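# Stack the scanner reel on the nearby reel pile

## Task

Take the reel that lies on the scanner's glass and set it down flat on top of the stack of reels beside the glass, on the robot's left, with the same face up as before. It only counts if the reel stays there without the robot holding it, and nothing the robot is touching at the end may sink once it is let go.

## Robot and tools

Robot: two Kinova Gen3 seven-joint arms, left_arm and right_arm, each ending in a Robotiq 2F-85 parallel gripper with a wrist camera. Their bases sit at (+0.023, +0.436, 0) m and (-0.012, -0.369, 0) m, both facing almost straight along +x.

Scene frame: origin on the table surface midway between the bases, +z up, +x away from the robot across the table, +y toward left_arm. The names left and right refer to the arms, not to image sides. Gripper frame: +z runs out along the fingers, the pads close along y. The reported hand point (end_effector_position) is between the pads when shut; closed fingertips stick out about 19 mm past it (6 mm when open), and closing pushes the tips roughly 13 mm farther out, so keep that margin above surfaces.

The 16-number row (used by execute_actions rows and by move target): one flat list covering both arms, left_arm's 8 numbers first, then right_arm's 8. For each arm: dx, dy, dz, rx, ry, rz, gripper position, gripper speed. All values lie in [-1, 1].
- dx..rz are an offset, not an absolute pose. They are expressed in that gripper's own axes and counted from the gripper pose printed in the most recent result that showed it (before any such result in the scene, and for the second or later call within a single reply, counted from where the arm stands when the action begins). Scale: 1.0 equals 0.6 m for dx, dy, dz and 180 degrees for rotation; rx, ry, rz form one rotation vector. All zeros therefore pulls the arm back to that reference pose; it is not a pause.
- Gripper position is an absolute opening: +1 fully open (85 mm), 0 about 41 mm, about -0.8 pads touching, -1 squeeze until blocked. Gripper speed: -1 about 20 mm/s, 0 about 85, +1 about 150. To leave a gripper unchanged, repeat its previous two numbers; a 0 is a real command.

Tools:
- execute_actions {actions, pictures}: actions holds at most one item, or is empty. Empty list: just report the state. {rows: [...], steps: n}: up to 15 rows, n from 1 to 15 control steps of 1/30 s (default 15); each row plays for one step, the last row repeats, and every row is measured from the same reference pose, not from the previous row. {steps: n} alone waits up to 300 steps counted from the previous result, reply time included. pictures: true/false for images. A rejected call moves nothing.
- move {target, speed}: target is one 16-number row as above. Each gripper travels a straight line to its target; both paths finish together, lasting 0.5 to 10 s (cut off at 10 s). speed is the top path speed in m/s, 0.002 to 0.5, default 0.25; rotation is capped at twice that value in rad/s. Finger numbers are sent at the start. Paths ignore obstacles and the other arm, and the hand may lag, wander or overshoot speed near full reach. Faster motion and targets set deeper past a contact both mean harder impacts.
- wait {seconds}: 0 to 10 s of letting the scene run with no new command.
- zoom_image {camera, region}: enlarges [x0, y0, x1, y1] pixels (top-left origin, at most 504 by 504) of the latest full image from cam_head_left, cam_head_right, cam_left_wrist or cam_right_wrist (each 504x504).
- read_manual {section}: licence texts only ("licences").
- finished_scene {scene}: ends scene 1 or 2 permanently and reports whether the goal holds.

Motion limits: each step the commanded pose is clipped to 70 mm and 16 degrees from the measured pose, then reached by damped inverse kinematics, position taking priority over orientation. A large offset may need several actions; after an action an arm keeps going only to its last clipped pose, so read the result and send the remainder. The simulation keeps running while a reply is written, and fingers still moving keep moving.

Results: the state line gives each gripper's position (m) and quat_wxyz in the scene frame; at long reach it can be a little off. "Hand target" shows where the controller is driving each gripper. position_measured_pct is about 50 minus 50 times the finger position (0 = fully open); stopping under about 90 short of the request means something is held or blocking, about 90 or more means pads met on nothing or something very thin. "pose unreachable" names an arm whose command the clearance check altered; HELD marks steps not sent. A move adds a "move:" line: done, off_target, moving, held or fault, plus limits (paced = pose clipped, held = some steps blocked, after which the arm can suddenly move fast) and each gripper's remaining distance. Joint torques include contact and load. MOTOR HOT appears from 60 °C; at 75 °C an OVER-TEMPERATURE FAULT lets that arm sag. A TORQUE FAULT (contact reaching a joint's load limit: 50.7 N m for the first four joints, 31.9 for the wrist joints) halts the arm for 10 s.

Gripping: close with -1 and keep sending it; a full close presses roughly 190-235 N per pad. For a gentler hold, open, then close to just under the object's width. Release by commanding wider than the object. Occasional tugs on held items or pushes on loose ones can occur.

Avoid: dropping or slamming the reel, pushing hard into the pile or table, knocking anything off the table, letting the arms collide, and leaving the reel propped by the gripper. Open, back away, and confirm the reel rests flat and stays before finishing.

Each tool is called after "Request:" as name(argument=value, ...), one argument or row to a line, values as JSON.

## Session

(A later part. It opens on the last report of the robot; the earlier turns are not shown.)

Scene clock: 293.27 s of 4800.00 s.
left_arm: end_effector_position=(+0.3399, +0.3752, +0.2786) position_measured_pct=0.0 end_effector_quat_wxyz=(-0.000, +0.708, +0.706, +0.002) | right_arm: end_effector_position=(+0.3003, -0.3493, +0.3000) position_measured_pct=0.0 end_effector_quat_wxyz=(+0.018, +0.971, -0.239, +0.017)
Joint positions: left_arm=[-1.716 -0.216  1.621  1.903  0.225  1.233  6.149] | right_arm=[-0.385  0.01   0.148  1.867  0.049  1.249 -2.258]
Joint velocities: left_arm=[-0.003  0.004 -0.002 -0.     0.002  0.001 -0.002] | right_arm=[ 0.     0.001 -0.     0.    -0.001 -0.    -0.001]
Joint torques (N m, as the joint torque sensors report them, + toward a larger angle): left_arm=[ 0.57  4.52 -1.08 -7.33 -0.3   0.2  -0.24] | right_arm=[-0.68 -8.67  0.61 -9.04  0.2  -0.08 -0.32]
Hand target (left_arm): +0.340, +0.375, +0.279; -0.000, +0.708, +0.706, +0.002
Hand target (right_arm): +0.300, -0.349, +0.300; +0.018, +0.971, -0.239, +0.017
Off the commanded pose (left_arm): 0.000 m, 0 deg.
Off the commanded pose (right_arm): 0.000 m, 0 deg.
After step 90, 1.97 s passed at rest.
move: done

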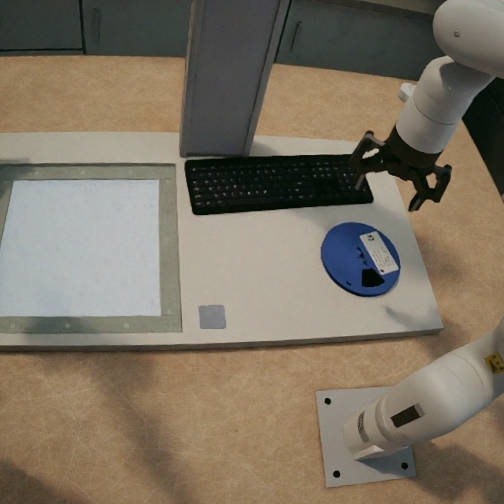

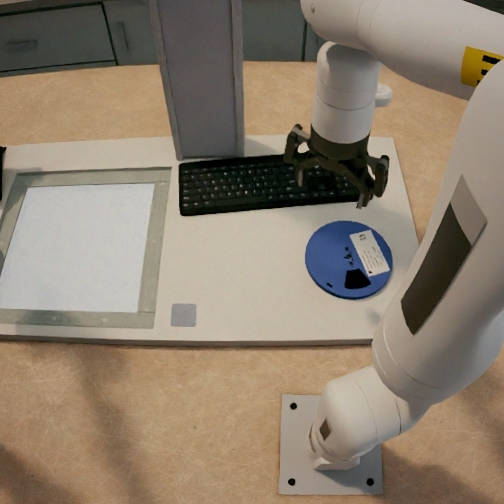

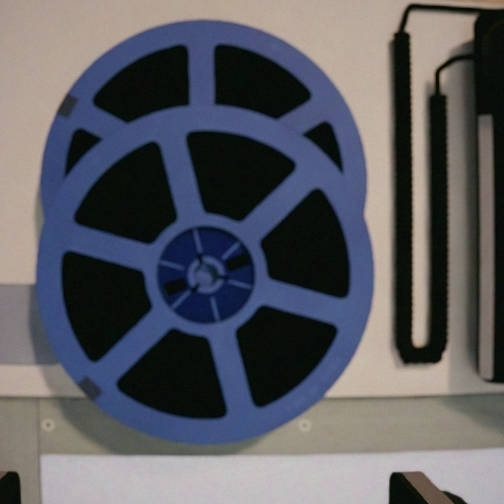

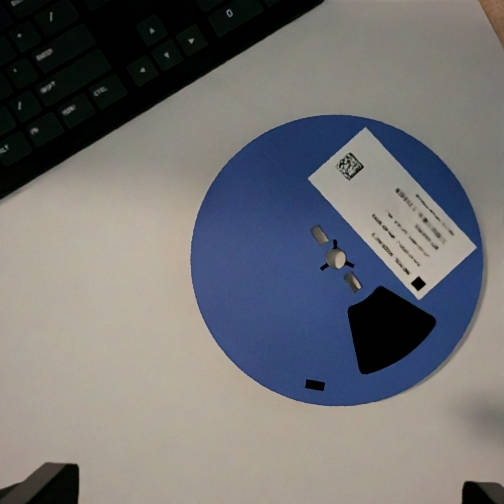

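Request:
move(
  target=[-0.117,-0.006,0.28,0,0,0,1,0,0,0,0,0,0,0,1,0],
  speed=0.2,
)

Request:
move(
  target=[0,0,0.064,0,0,0,1,0,0,0,0,0,0,0,1,0],
  speed=0.05,
)

Request:
move(
  target=[0.05,0,0,0,0,0,1,0,0,0,0,0,0,0,1,0],
  speed=0.015,
)

Scene clock: 301.70 s of 4800.00 s.
left_arm: end_effector_position=(+0.3371, +0.3047, +0.1106) position_measured_pct=0.0 end_effector_quat_wxyz=(+0.000, +0.708, +0.706, +0.002) | right_arm: end_effector_position=(+0.3003, -0.3493, +0.3000) position_measured_pct=0.0 end_effector_quat_wxyz=(+0.018, +0.971, -0.239, +0.017)
Joint positions: left_arm=[-2.002 -0.571  2.039  2.161  0.706  0.832  5.907] | right_arm=[-0.385  0.01   0.148  1.867  0.049  1.249 -2.258]
Joint velocities: left_arm=[-0.006 -0.002  0.001  0.     0.     0.    -0.001] | right_arm=[-0.     0.001 -0.    -0.    -0.001  0.     0.   ]
Joint torques (N m, as the joint torque sensors report them, + toward a larger angle): left_arm=[ 0.01 11.21 -2.93 -4.3  -0.15  0.17 -0.13] | right_arm=[-0.19 -8.52  0.52 -8.71  0.28 -0.01  0.18]
Hand target (left_arm): +0.337, +0.305, +0.111; +0.000, +0.708, +0.706, +0.002
Hand target (right_arm): +0.300, -0.349, +0.300; +0.018, +0.971, -0.239, +0.017
Off the commanded pose (left_arm): 0.001 m, 0 deg.
Off the commanded pose (right_arm): 0.000 m, 0 deg.
After step 90, 4.03 s passed at rest.
move: done

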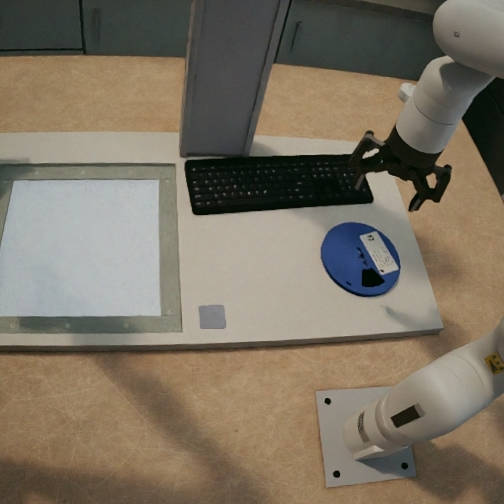

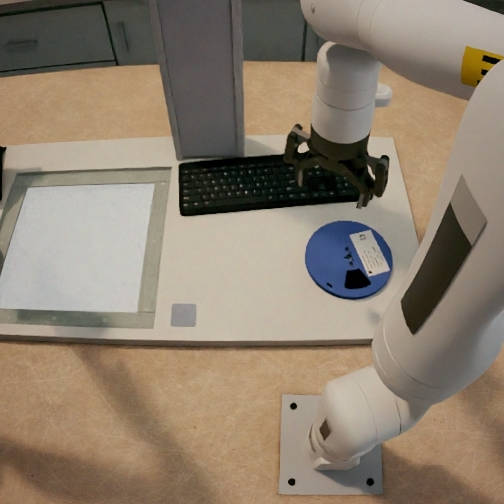

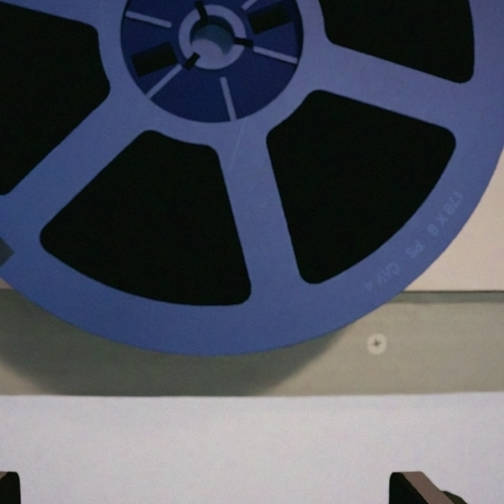

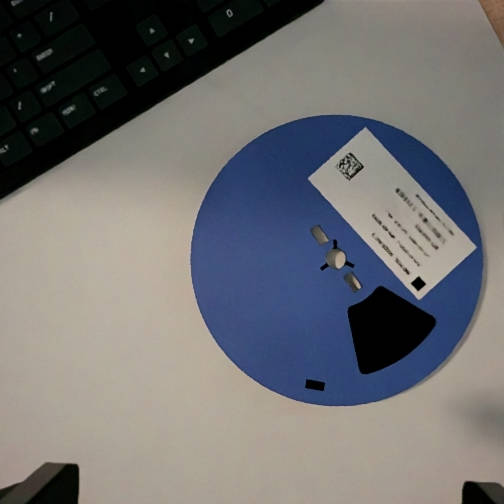

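Scene clock: 302.73 s of 4800.00 s.
left_arm: end_effector_position=(+0.3373, +0.3044, +0.0724) position_measured_pct=0.0 end_effector_quat_wxyz=(+0.001, +0.709, +0.706, +0.002) | right_arm: end_effector_position=(+0.3003, -0.3493, +0.3000) position_measured_pct=0.0 end_effector_quat_wxyz=(+0.018, +0.971, -0.239, +0.017)
Joint positions: left_arm=[-2.087 -0.644  2.148  2.2    0.838  0.742  5.799] | right_arm=[-0.385  0.01   0.148  1.867  0.049  1.249 -2.258]
Joint velocities: left_arm=[-0.004 -0.003 -0.002  0.     0.001 -0.     0.   ] | right_arm=[-0.    -0.001  0.    -0.     0.     0.     0.001]
Joint torques (N m, as the joint torque sensors report them, + toward a larger angle): left_arm=[-0.33 12.95 -3.2  -3.27  0.01 -0.1  -0.05] | right_arm=[-0.79 -8.36  0.67 -9.05  0.11 -0.45 -0.13]
Hand target (left_arm): +0.337, +0.305, +0.072; +0.000, +0.708, +0.706, +0.002
Hand target (right_arm): +0.300, -0.349, +0.300; +0.018, +0.971, -0.239, +0.017
Off the commanded pose (left_arm): 0.000 m, 0 deg.
Off the commanded pose (right_arm): 0.000 m, 0 deg.
move: done

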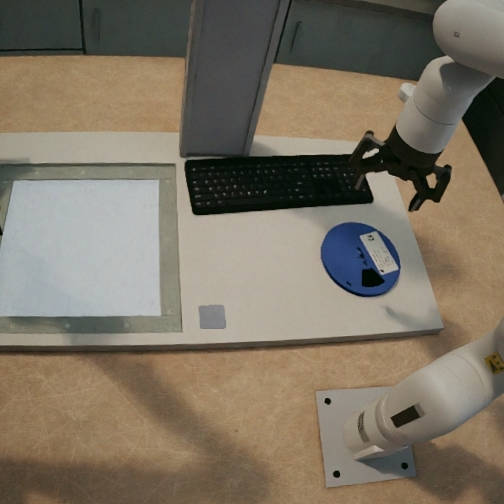

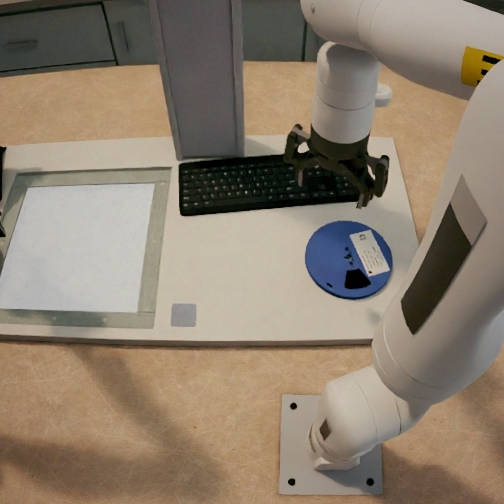

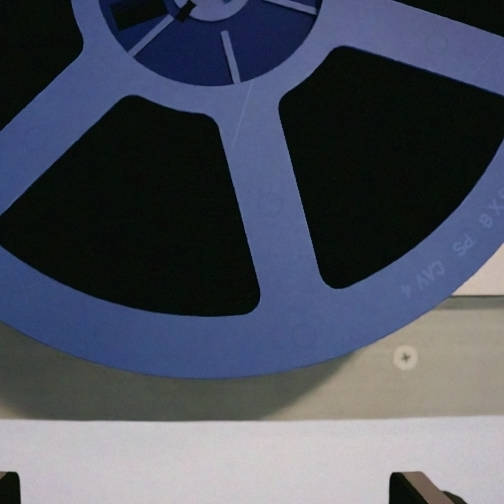

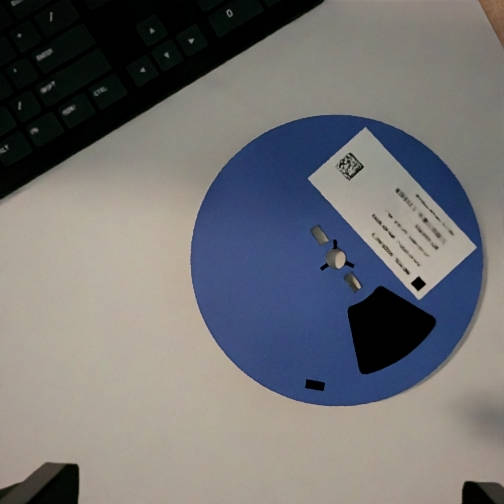

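Scene clock: 304.97 s of 4800.00 s.
left_arm: end_effector_position=(+0.3374, +0.3342, +0.0724) position_measured_pct=0.0 end_effector_quat_wxyz=(+0.001, +0.709, +0.705, +0.001) | right_arm: end_effector_position=(+0.3003, -0.3493, +0.3000) position_measured_pct=0.0 end_effector_quat_wxyz=(+0.018, +0.971, -0.239, +0.017)
Joint positions: left_arm=[-2.166 -0.625  2.15   2.232  0.837  0.718  5.707] | right_arm=[-0.385  0.01   0.148  1.867  0.049  1.249 -2.258]
Joint velocities: left_arm=[-0.001 -0.001 -0.002  0.     0.     0.001 -0.002] | right_arm=[-0.    -0.001  0.     0.    -0.     0.    -0.   ]
Joint torques (N m, as the joint torque sensors report them, + toward a larger angle): left_arm=[ 0.5  12.32 -2.77 -3.39 -0.22  0.22 -0.45] | right_arm=[ 0.17 -8.59  0.58 -8.09  0.42 -0.14 -0.26]
Hand target (left_arm): +0.337, +0.334, +0.072; +0.001, +0.709, +0.706, +0.001
Hand target (right_arm): +0.300, -0.349, +0.300; +0.018, +0.971, -0.239, +0.017
Off the commanded pose (left_arm): 0.000 m, 0 deg.
Off the commanded pose (right_arm): 0.000 m, 0 deg.
move: done

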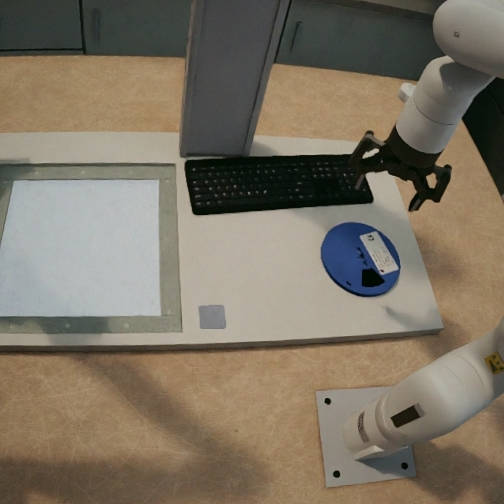

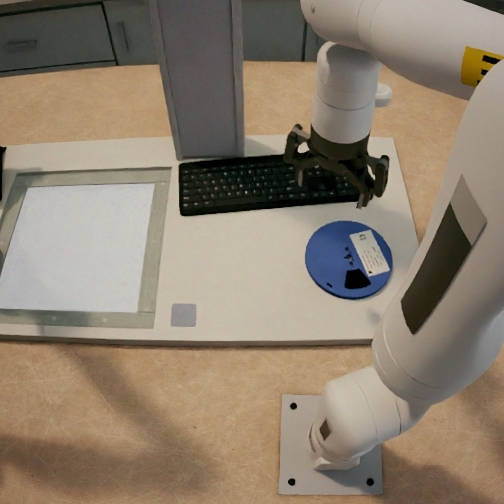

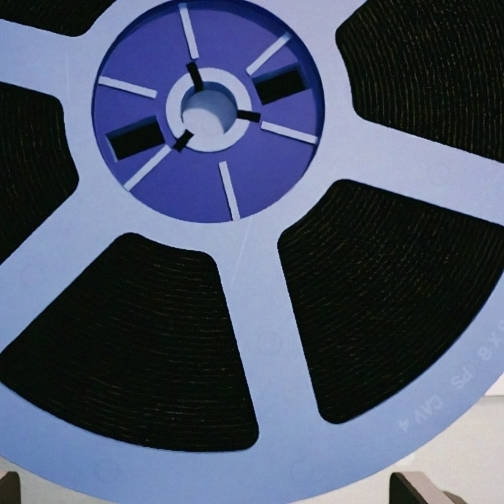

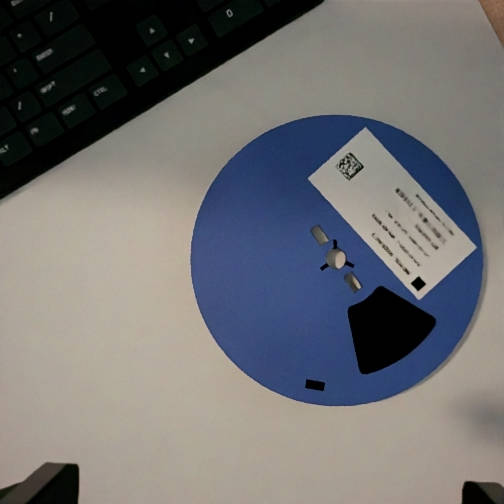

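Request:
move(
  target=[0.08,0,0,0,0,0,1,0,0,0,0,0,0,0,1,0],
  speed=0.012,
)

Scene clock: 312.17 s of 4800.00 s.
left_arm: end_effector_position=(+0.3374, +0.3818, +0.0724) position_measured_pct=0.0 end_effector_quat_wxyz=(+0.001, +0.709, +0.705, +0.001) | right_arm: end_effector_position=(+0.3003, -0.3493, +0.3000) position_measured_pct=0.0 end_effector_quat_wxyz=(+0.018, +0.971, -0.239, +0.017)
Joint positions: left_arm=[-2.306 -0.603  2.156  2.267  0.835  0.692  5.555] | right_arm=[-0.385  0.01   0.148  1.867  0.049  1.249 -2.258]
Joint velocities: left_arm=[-0.     0.001 -0.    -0.     0.001  0.001 -0.002] | right_arm=[ 0.     0.001 -0.    -0.     0.001  0.     0.   ]
Joint torques (N m, as the joint torque sensors report them, + toward a larger angle): left_arm=[ 0.35 11.77 -2.76 -2.8  -0.28 -0.08 -0.28] | right_arm=[-0.33 -8.38  0.07 -8.71  0.47 -0.29 -0.43]
Hand target (left_arm): +0.337, +0.382, +0.072; +0.001, +0.709, +0.705, +0.001
Hand target (right_arm): +0.300, -0.349, +0.300; +0.018, +0.971, -0.239, +0.017
Off the commanded pose (left_arm): 0.000 m, 0 deg.
Off the commanded pose (right_arm): 0.000 m, 0 deg.
move: done

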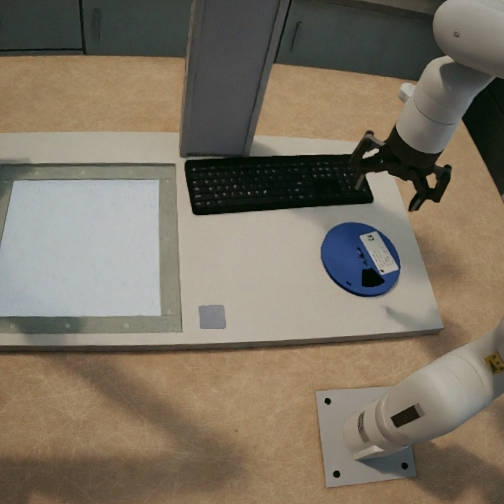

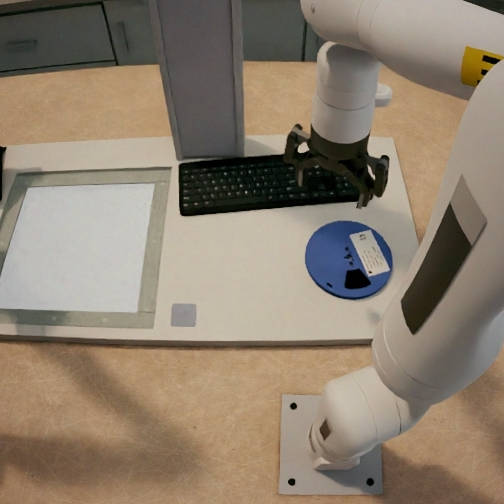

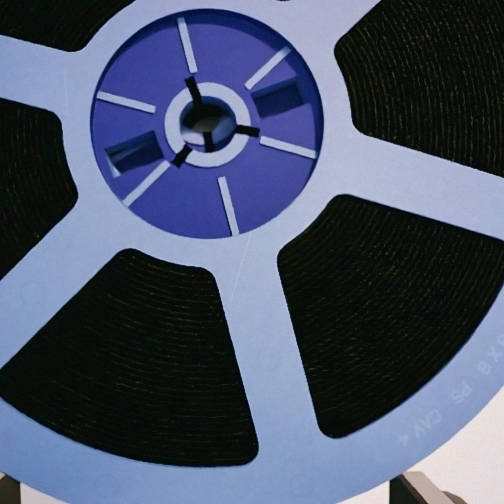

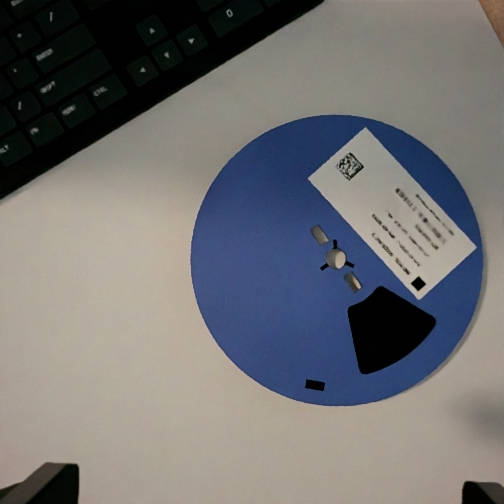

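Request:
zoom_image(
  camera="cam_left_wrist",
  region=[140,60,280,190],
)

Region (140, 60, 280, 190) of cam_left_wrist's 504x504 image, scaled by 3.600; it fills the top 468 rows of this view, and the rest is white.

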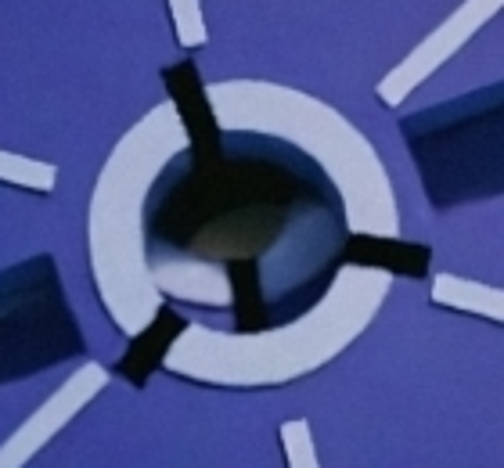

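Request:
move(
  target=[0.009,0,0,0,0,0,1,0,0,0,0,0,0,0,1,0],
  speed=0.01,
)

Request:
zoom_image(
  camera="cam_left_wrist",
  region=[140,60,280,190],
)

Scene clock: 317.87 s of 4800.00 s.
left_arm: end_effector_position=(+0.3374, +0.3869, +0.0724) position_measured_pct=0.0 end_effector_quat_wxyz=(+0.001, +0.709, +0.705, +0.001) | right_arm: end_effector_position=(+0.3003, -0.3493, +0.3000) position_measured_pct=0.0 end_effector_quat_wxyz=(+0.018, +0.971, -0.239, +0.017)
Joint positions: left_arm=[-2.322 -0.601  2.157  2.27   0.834  0.69   5.538] | right_arm=[-0.385  0.01   0.148  1.867  0.049  1.249 -2.258]
Joint velocities: left_arm=[ 0.    -0.    -0.001 -0.     0.001  0.001 -0.001] | right_arm=[-0.    -0.001  0.     0.    -0.    -0.     0.   ]
Joint torques (N m, as the joint torque sensors report them, + toward a larger angle): left_arm=[ 0.75 11.78 -3.1  -2.84 -0.42 -0.01 -0.11] | right_arm=[ 0.07 -8.1   0.42 -8.93  0.4  -0.28 -0.16]
Hand target (left_arm): +0.337, +0.387, +0.072; +0.001, +0.709, +0.705, +0.001
Hand target (right_arm): +0.300, -0.349, +0.300; +0.018, +0.971, -0.239, +0.017
Off the commanded pose (left_arm): 0.000 m, 0 deg.
Off the commanded pose (right_arm): 0.000 m, 0 deg.
After step 90, 1.93 s passed at rest.
move: done

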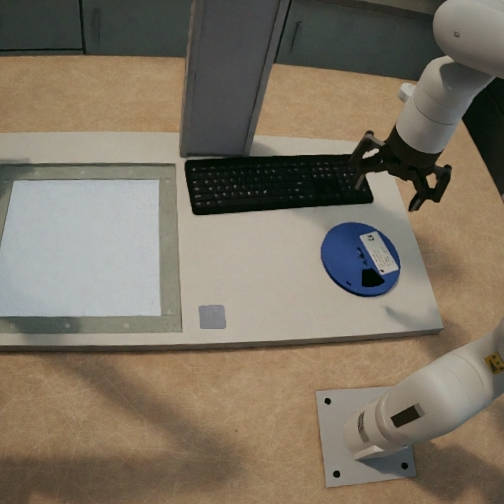

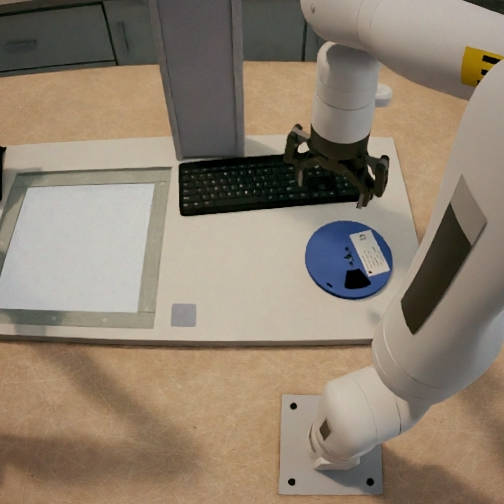

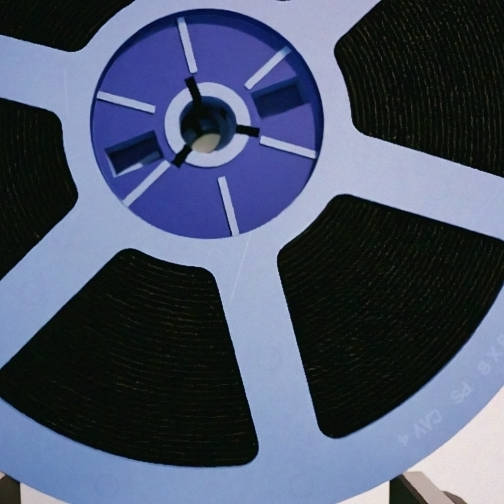

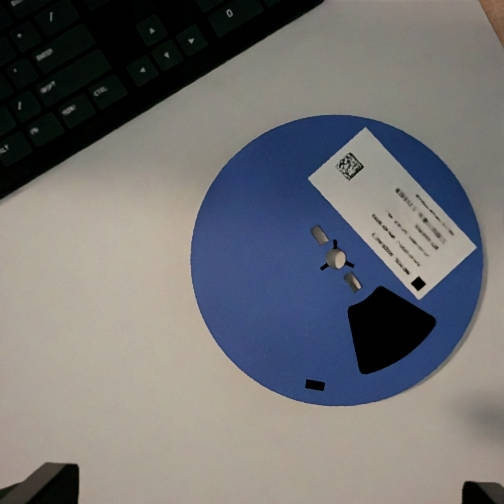

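Region (140, 60, 280, 190) of cam_left_wrist's 504x504 image, scaled by 3.600; it fills the top 468 rows of this view, and the rest is white.

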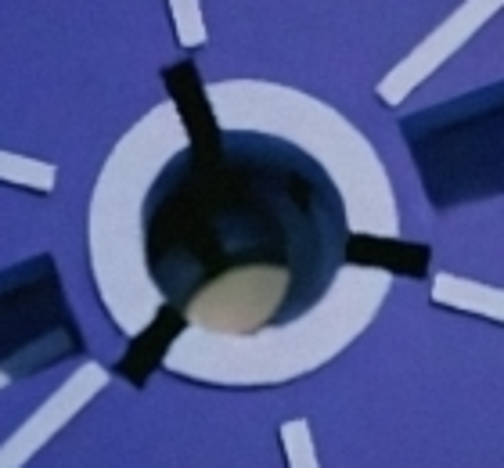

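Board is visible through all holes: aligned. Back off, lift and check from above.

Request:
move(
  target=[-0.025,0,0,0,0,0,1,0,0,0,0,0,0,0,1,0],
  speed=0.03,
)

Request:
move(
  target=[0.065,0,-0.36,0,0,0,1,0,0,0,0,0,0,0,1,0],
  speed=0.2,
)

Scene clock: 320.70 s of 4800.00 s.
left_arm: end_effector_position=(+0.3374, +0.3721, +0.0724) position_measured_pct=0.0 end_effector_quat_wxyz=(+0.001, +0.709, +0.705, +0.001) | right_arm: end_effector_position=(+0.3003, -0.3493, +0.3000) position_measured_pct=0.0 end_effector_quat_wxyz=(+0.018, +0.971, -0.239, +0.017)
Joint positions: left_arm=[-2.277 -0.607  2.154  2.262  0.836  0.697  5.585] | right_arm=[-0.385  0.01   0.148  1.867  0.049  1.249 -2.258]
Joint velocities: left_arm=[ 0.003  0.001  0.002 -0.001 -0.001 -0.001  0.001] | right_arm=[ 0.    -0.     0.001 -0.    -0.     0.    -0.001]
Joint torques (N m, as the joint torque sensors report them, + toward a larger angle): left_arm=[ 0.38 12.2  -2.87 -3.02 -0.34 -0.03 -0.31] | right_arm=[-0.49 -8.74  0.6  -8.81  0.52 -0.24 -0.25]
Hand target (left_arm): +0.337, +0.372, +0.072; +0.001, +0.709, +0.705, +0.001
Hand target (right_arm): +0.300, -0.349, +0.300; +0.018, +0.971, -0.239, +0.017
Off the commanded pose (left_arm): 0.000 m, 0 deg.
Off the commanded pose (right_arm): 0.000 m, 0 deg.
move: done

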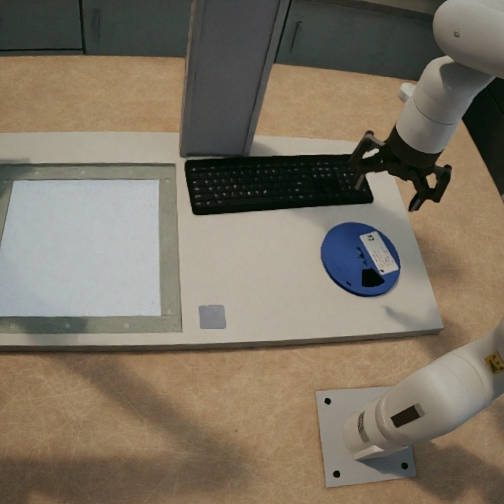

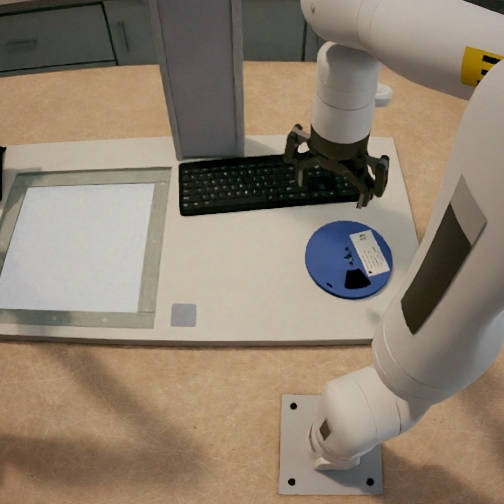

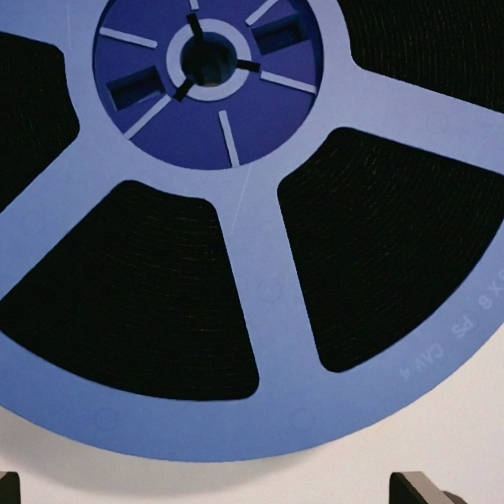

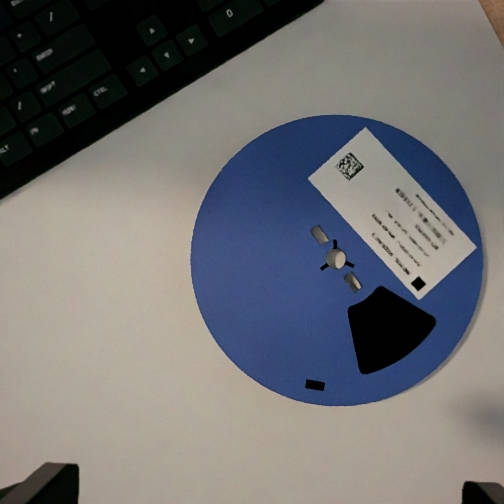

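Scene clock: 322.27 s of 4800.00 s.
left_arm: end_effector_position=(+0.3363, +0.4132, +0.2882) position_measured_pct=0.0 end_effector_quat_wxyz=(-0.001, +0.707, +0.707, +0.002) | right_arm: end_effector_position=(+0.3003, -0.3493, +0.3000) position_measured_pct=0.0 end_effector_quat_wxyz=(+0.018, +0.971, -0.239, +0.017)
Joint positions: left_arm=[-1.712 -0.118  1.59   1.9    0.12   1.239  6.16 ] | right_arm=[-0.385  0.01   0.148  1.867  0.049  1.249 -2.258]
Joint velocities: left_arm=[ 0.05   0.024 -0.018  0.003 -0.013 -0.006  0.014] | right_arm=[ 0.     0.     0.001  0.     0.    -0.    -0.001]
Joint torques (N m, as the joint torque sensors report them, + toward a larger angle): left_arm=[ 0.05  2.43 -0.47 -7.55 -0.34 -0.18 -0.05] | right_arm=[ 0.03 -8.06  0.73 -9.24  0.04 -0.31  0.08]
Hand target (left_arm): +0.336, +0.412, +0.288; +0.000, +0.709, +0.706, +0.002
Hand target (right_arm): +0.300, -0.349, +0.300; +0.018, +0.971, -0.239, +0.017
Off the commanded pose (left_arm): 0.002 m, 0 deg.
Off the commanded pose (right_arm): 0.000 m, 0 deg.
move: done

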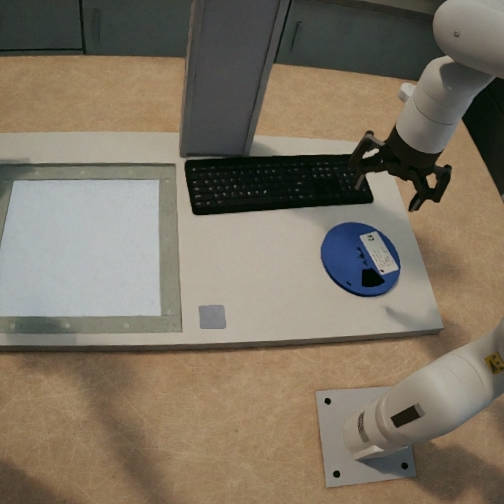

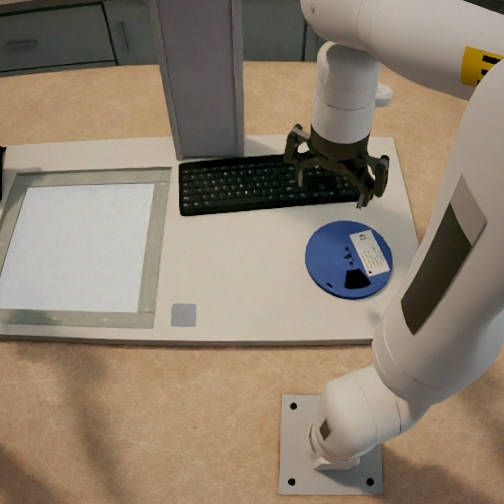

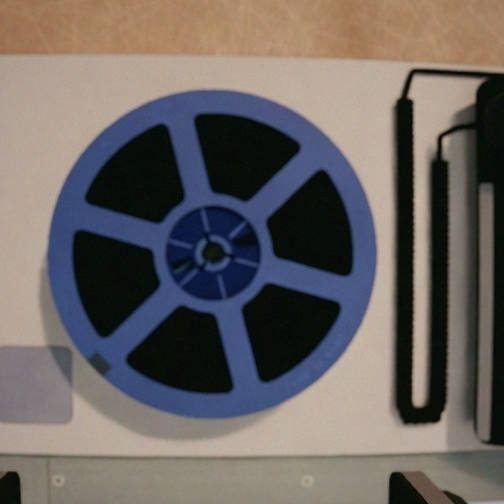

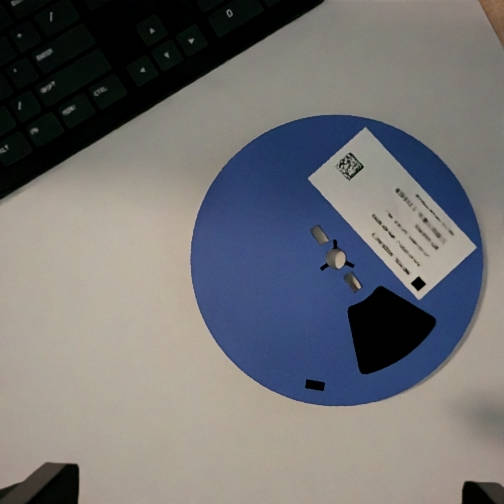

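Aligned.

Request:
finished_scene(
  scene=2,
)

The scene is finished: the task was done.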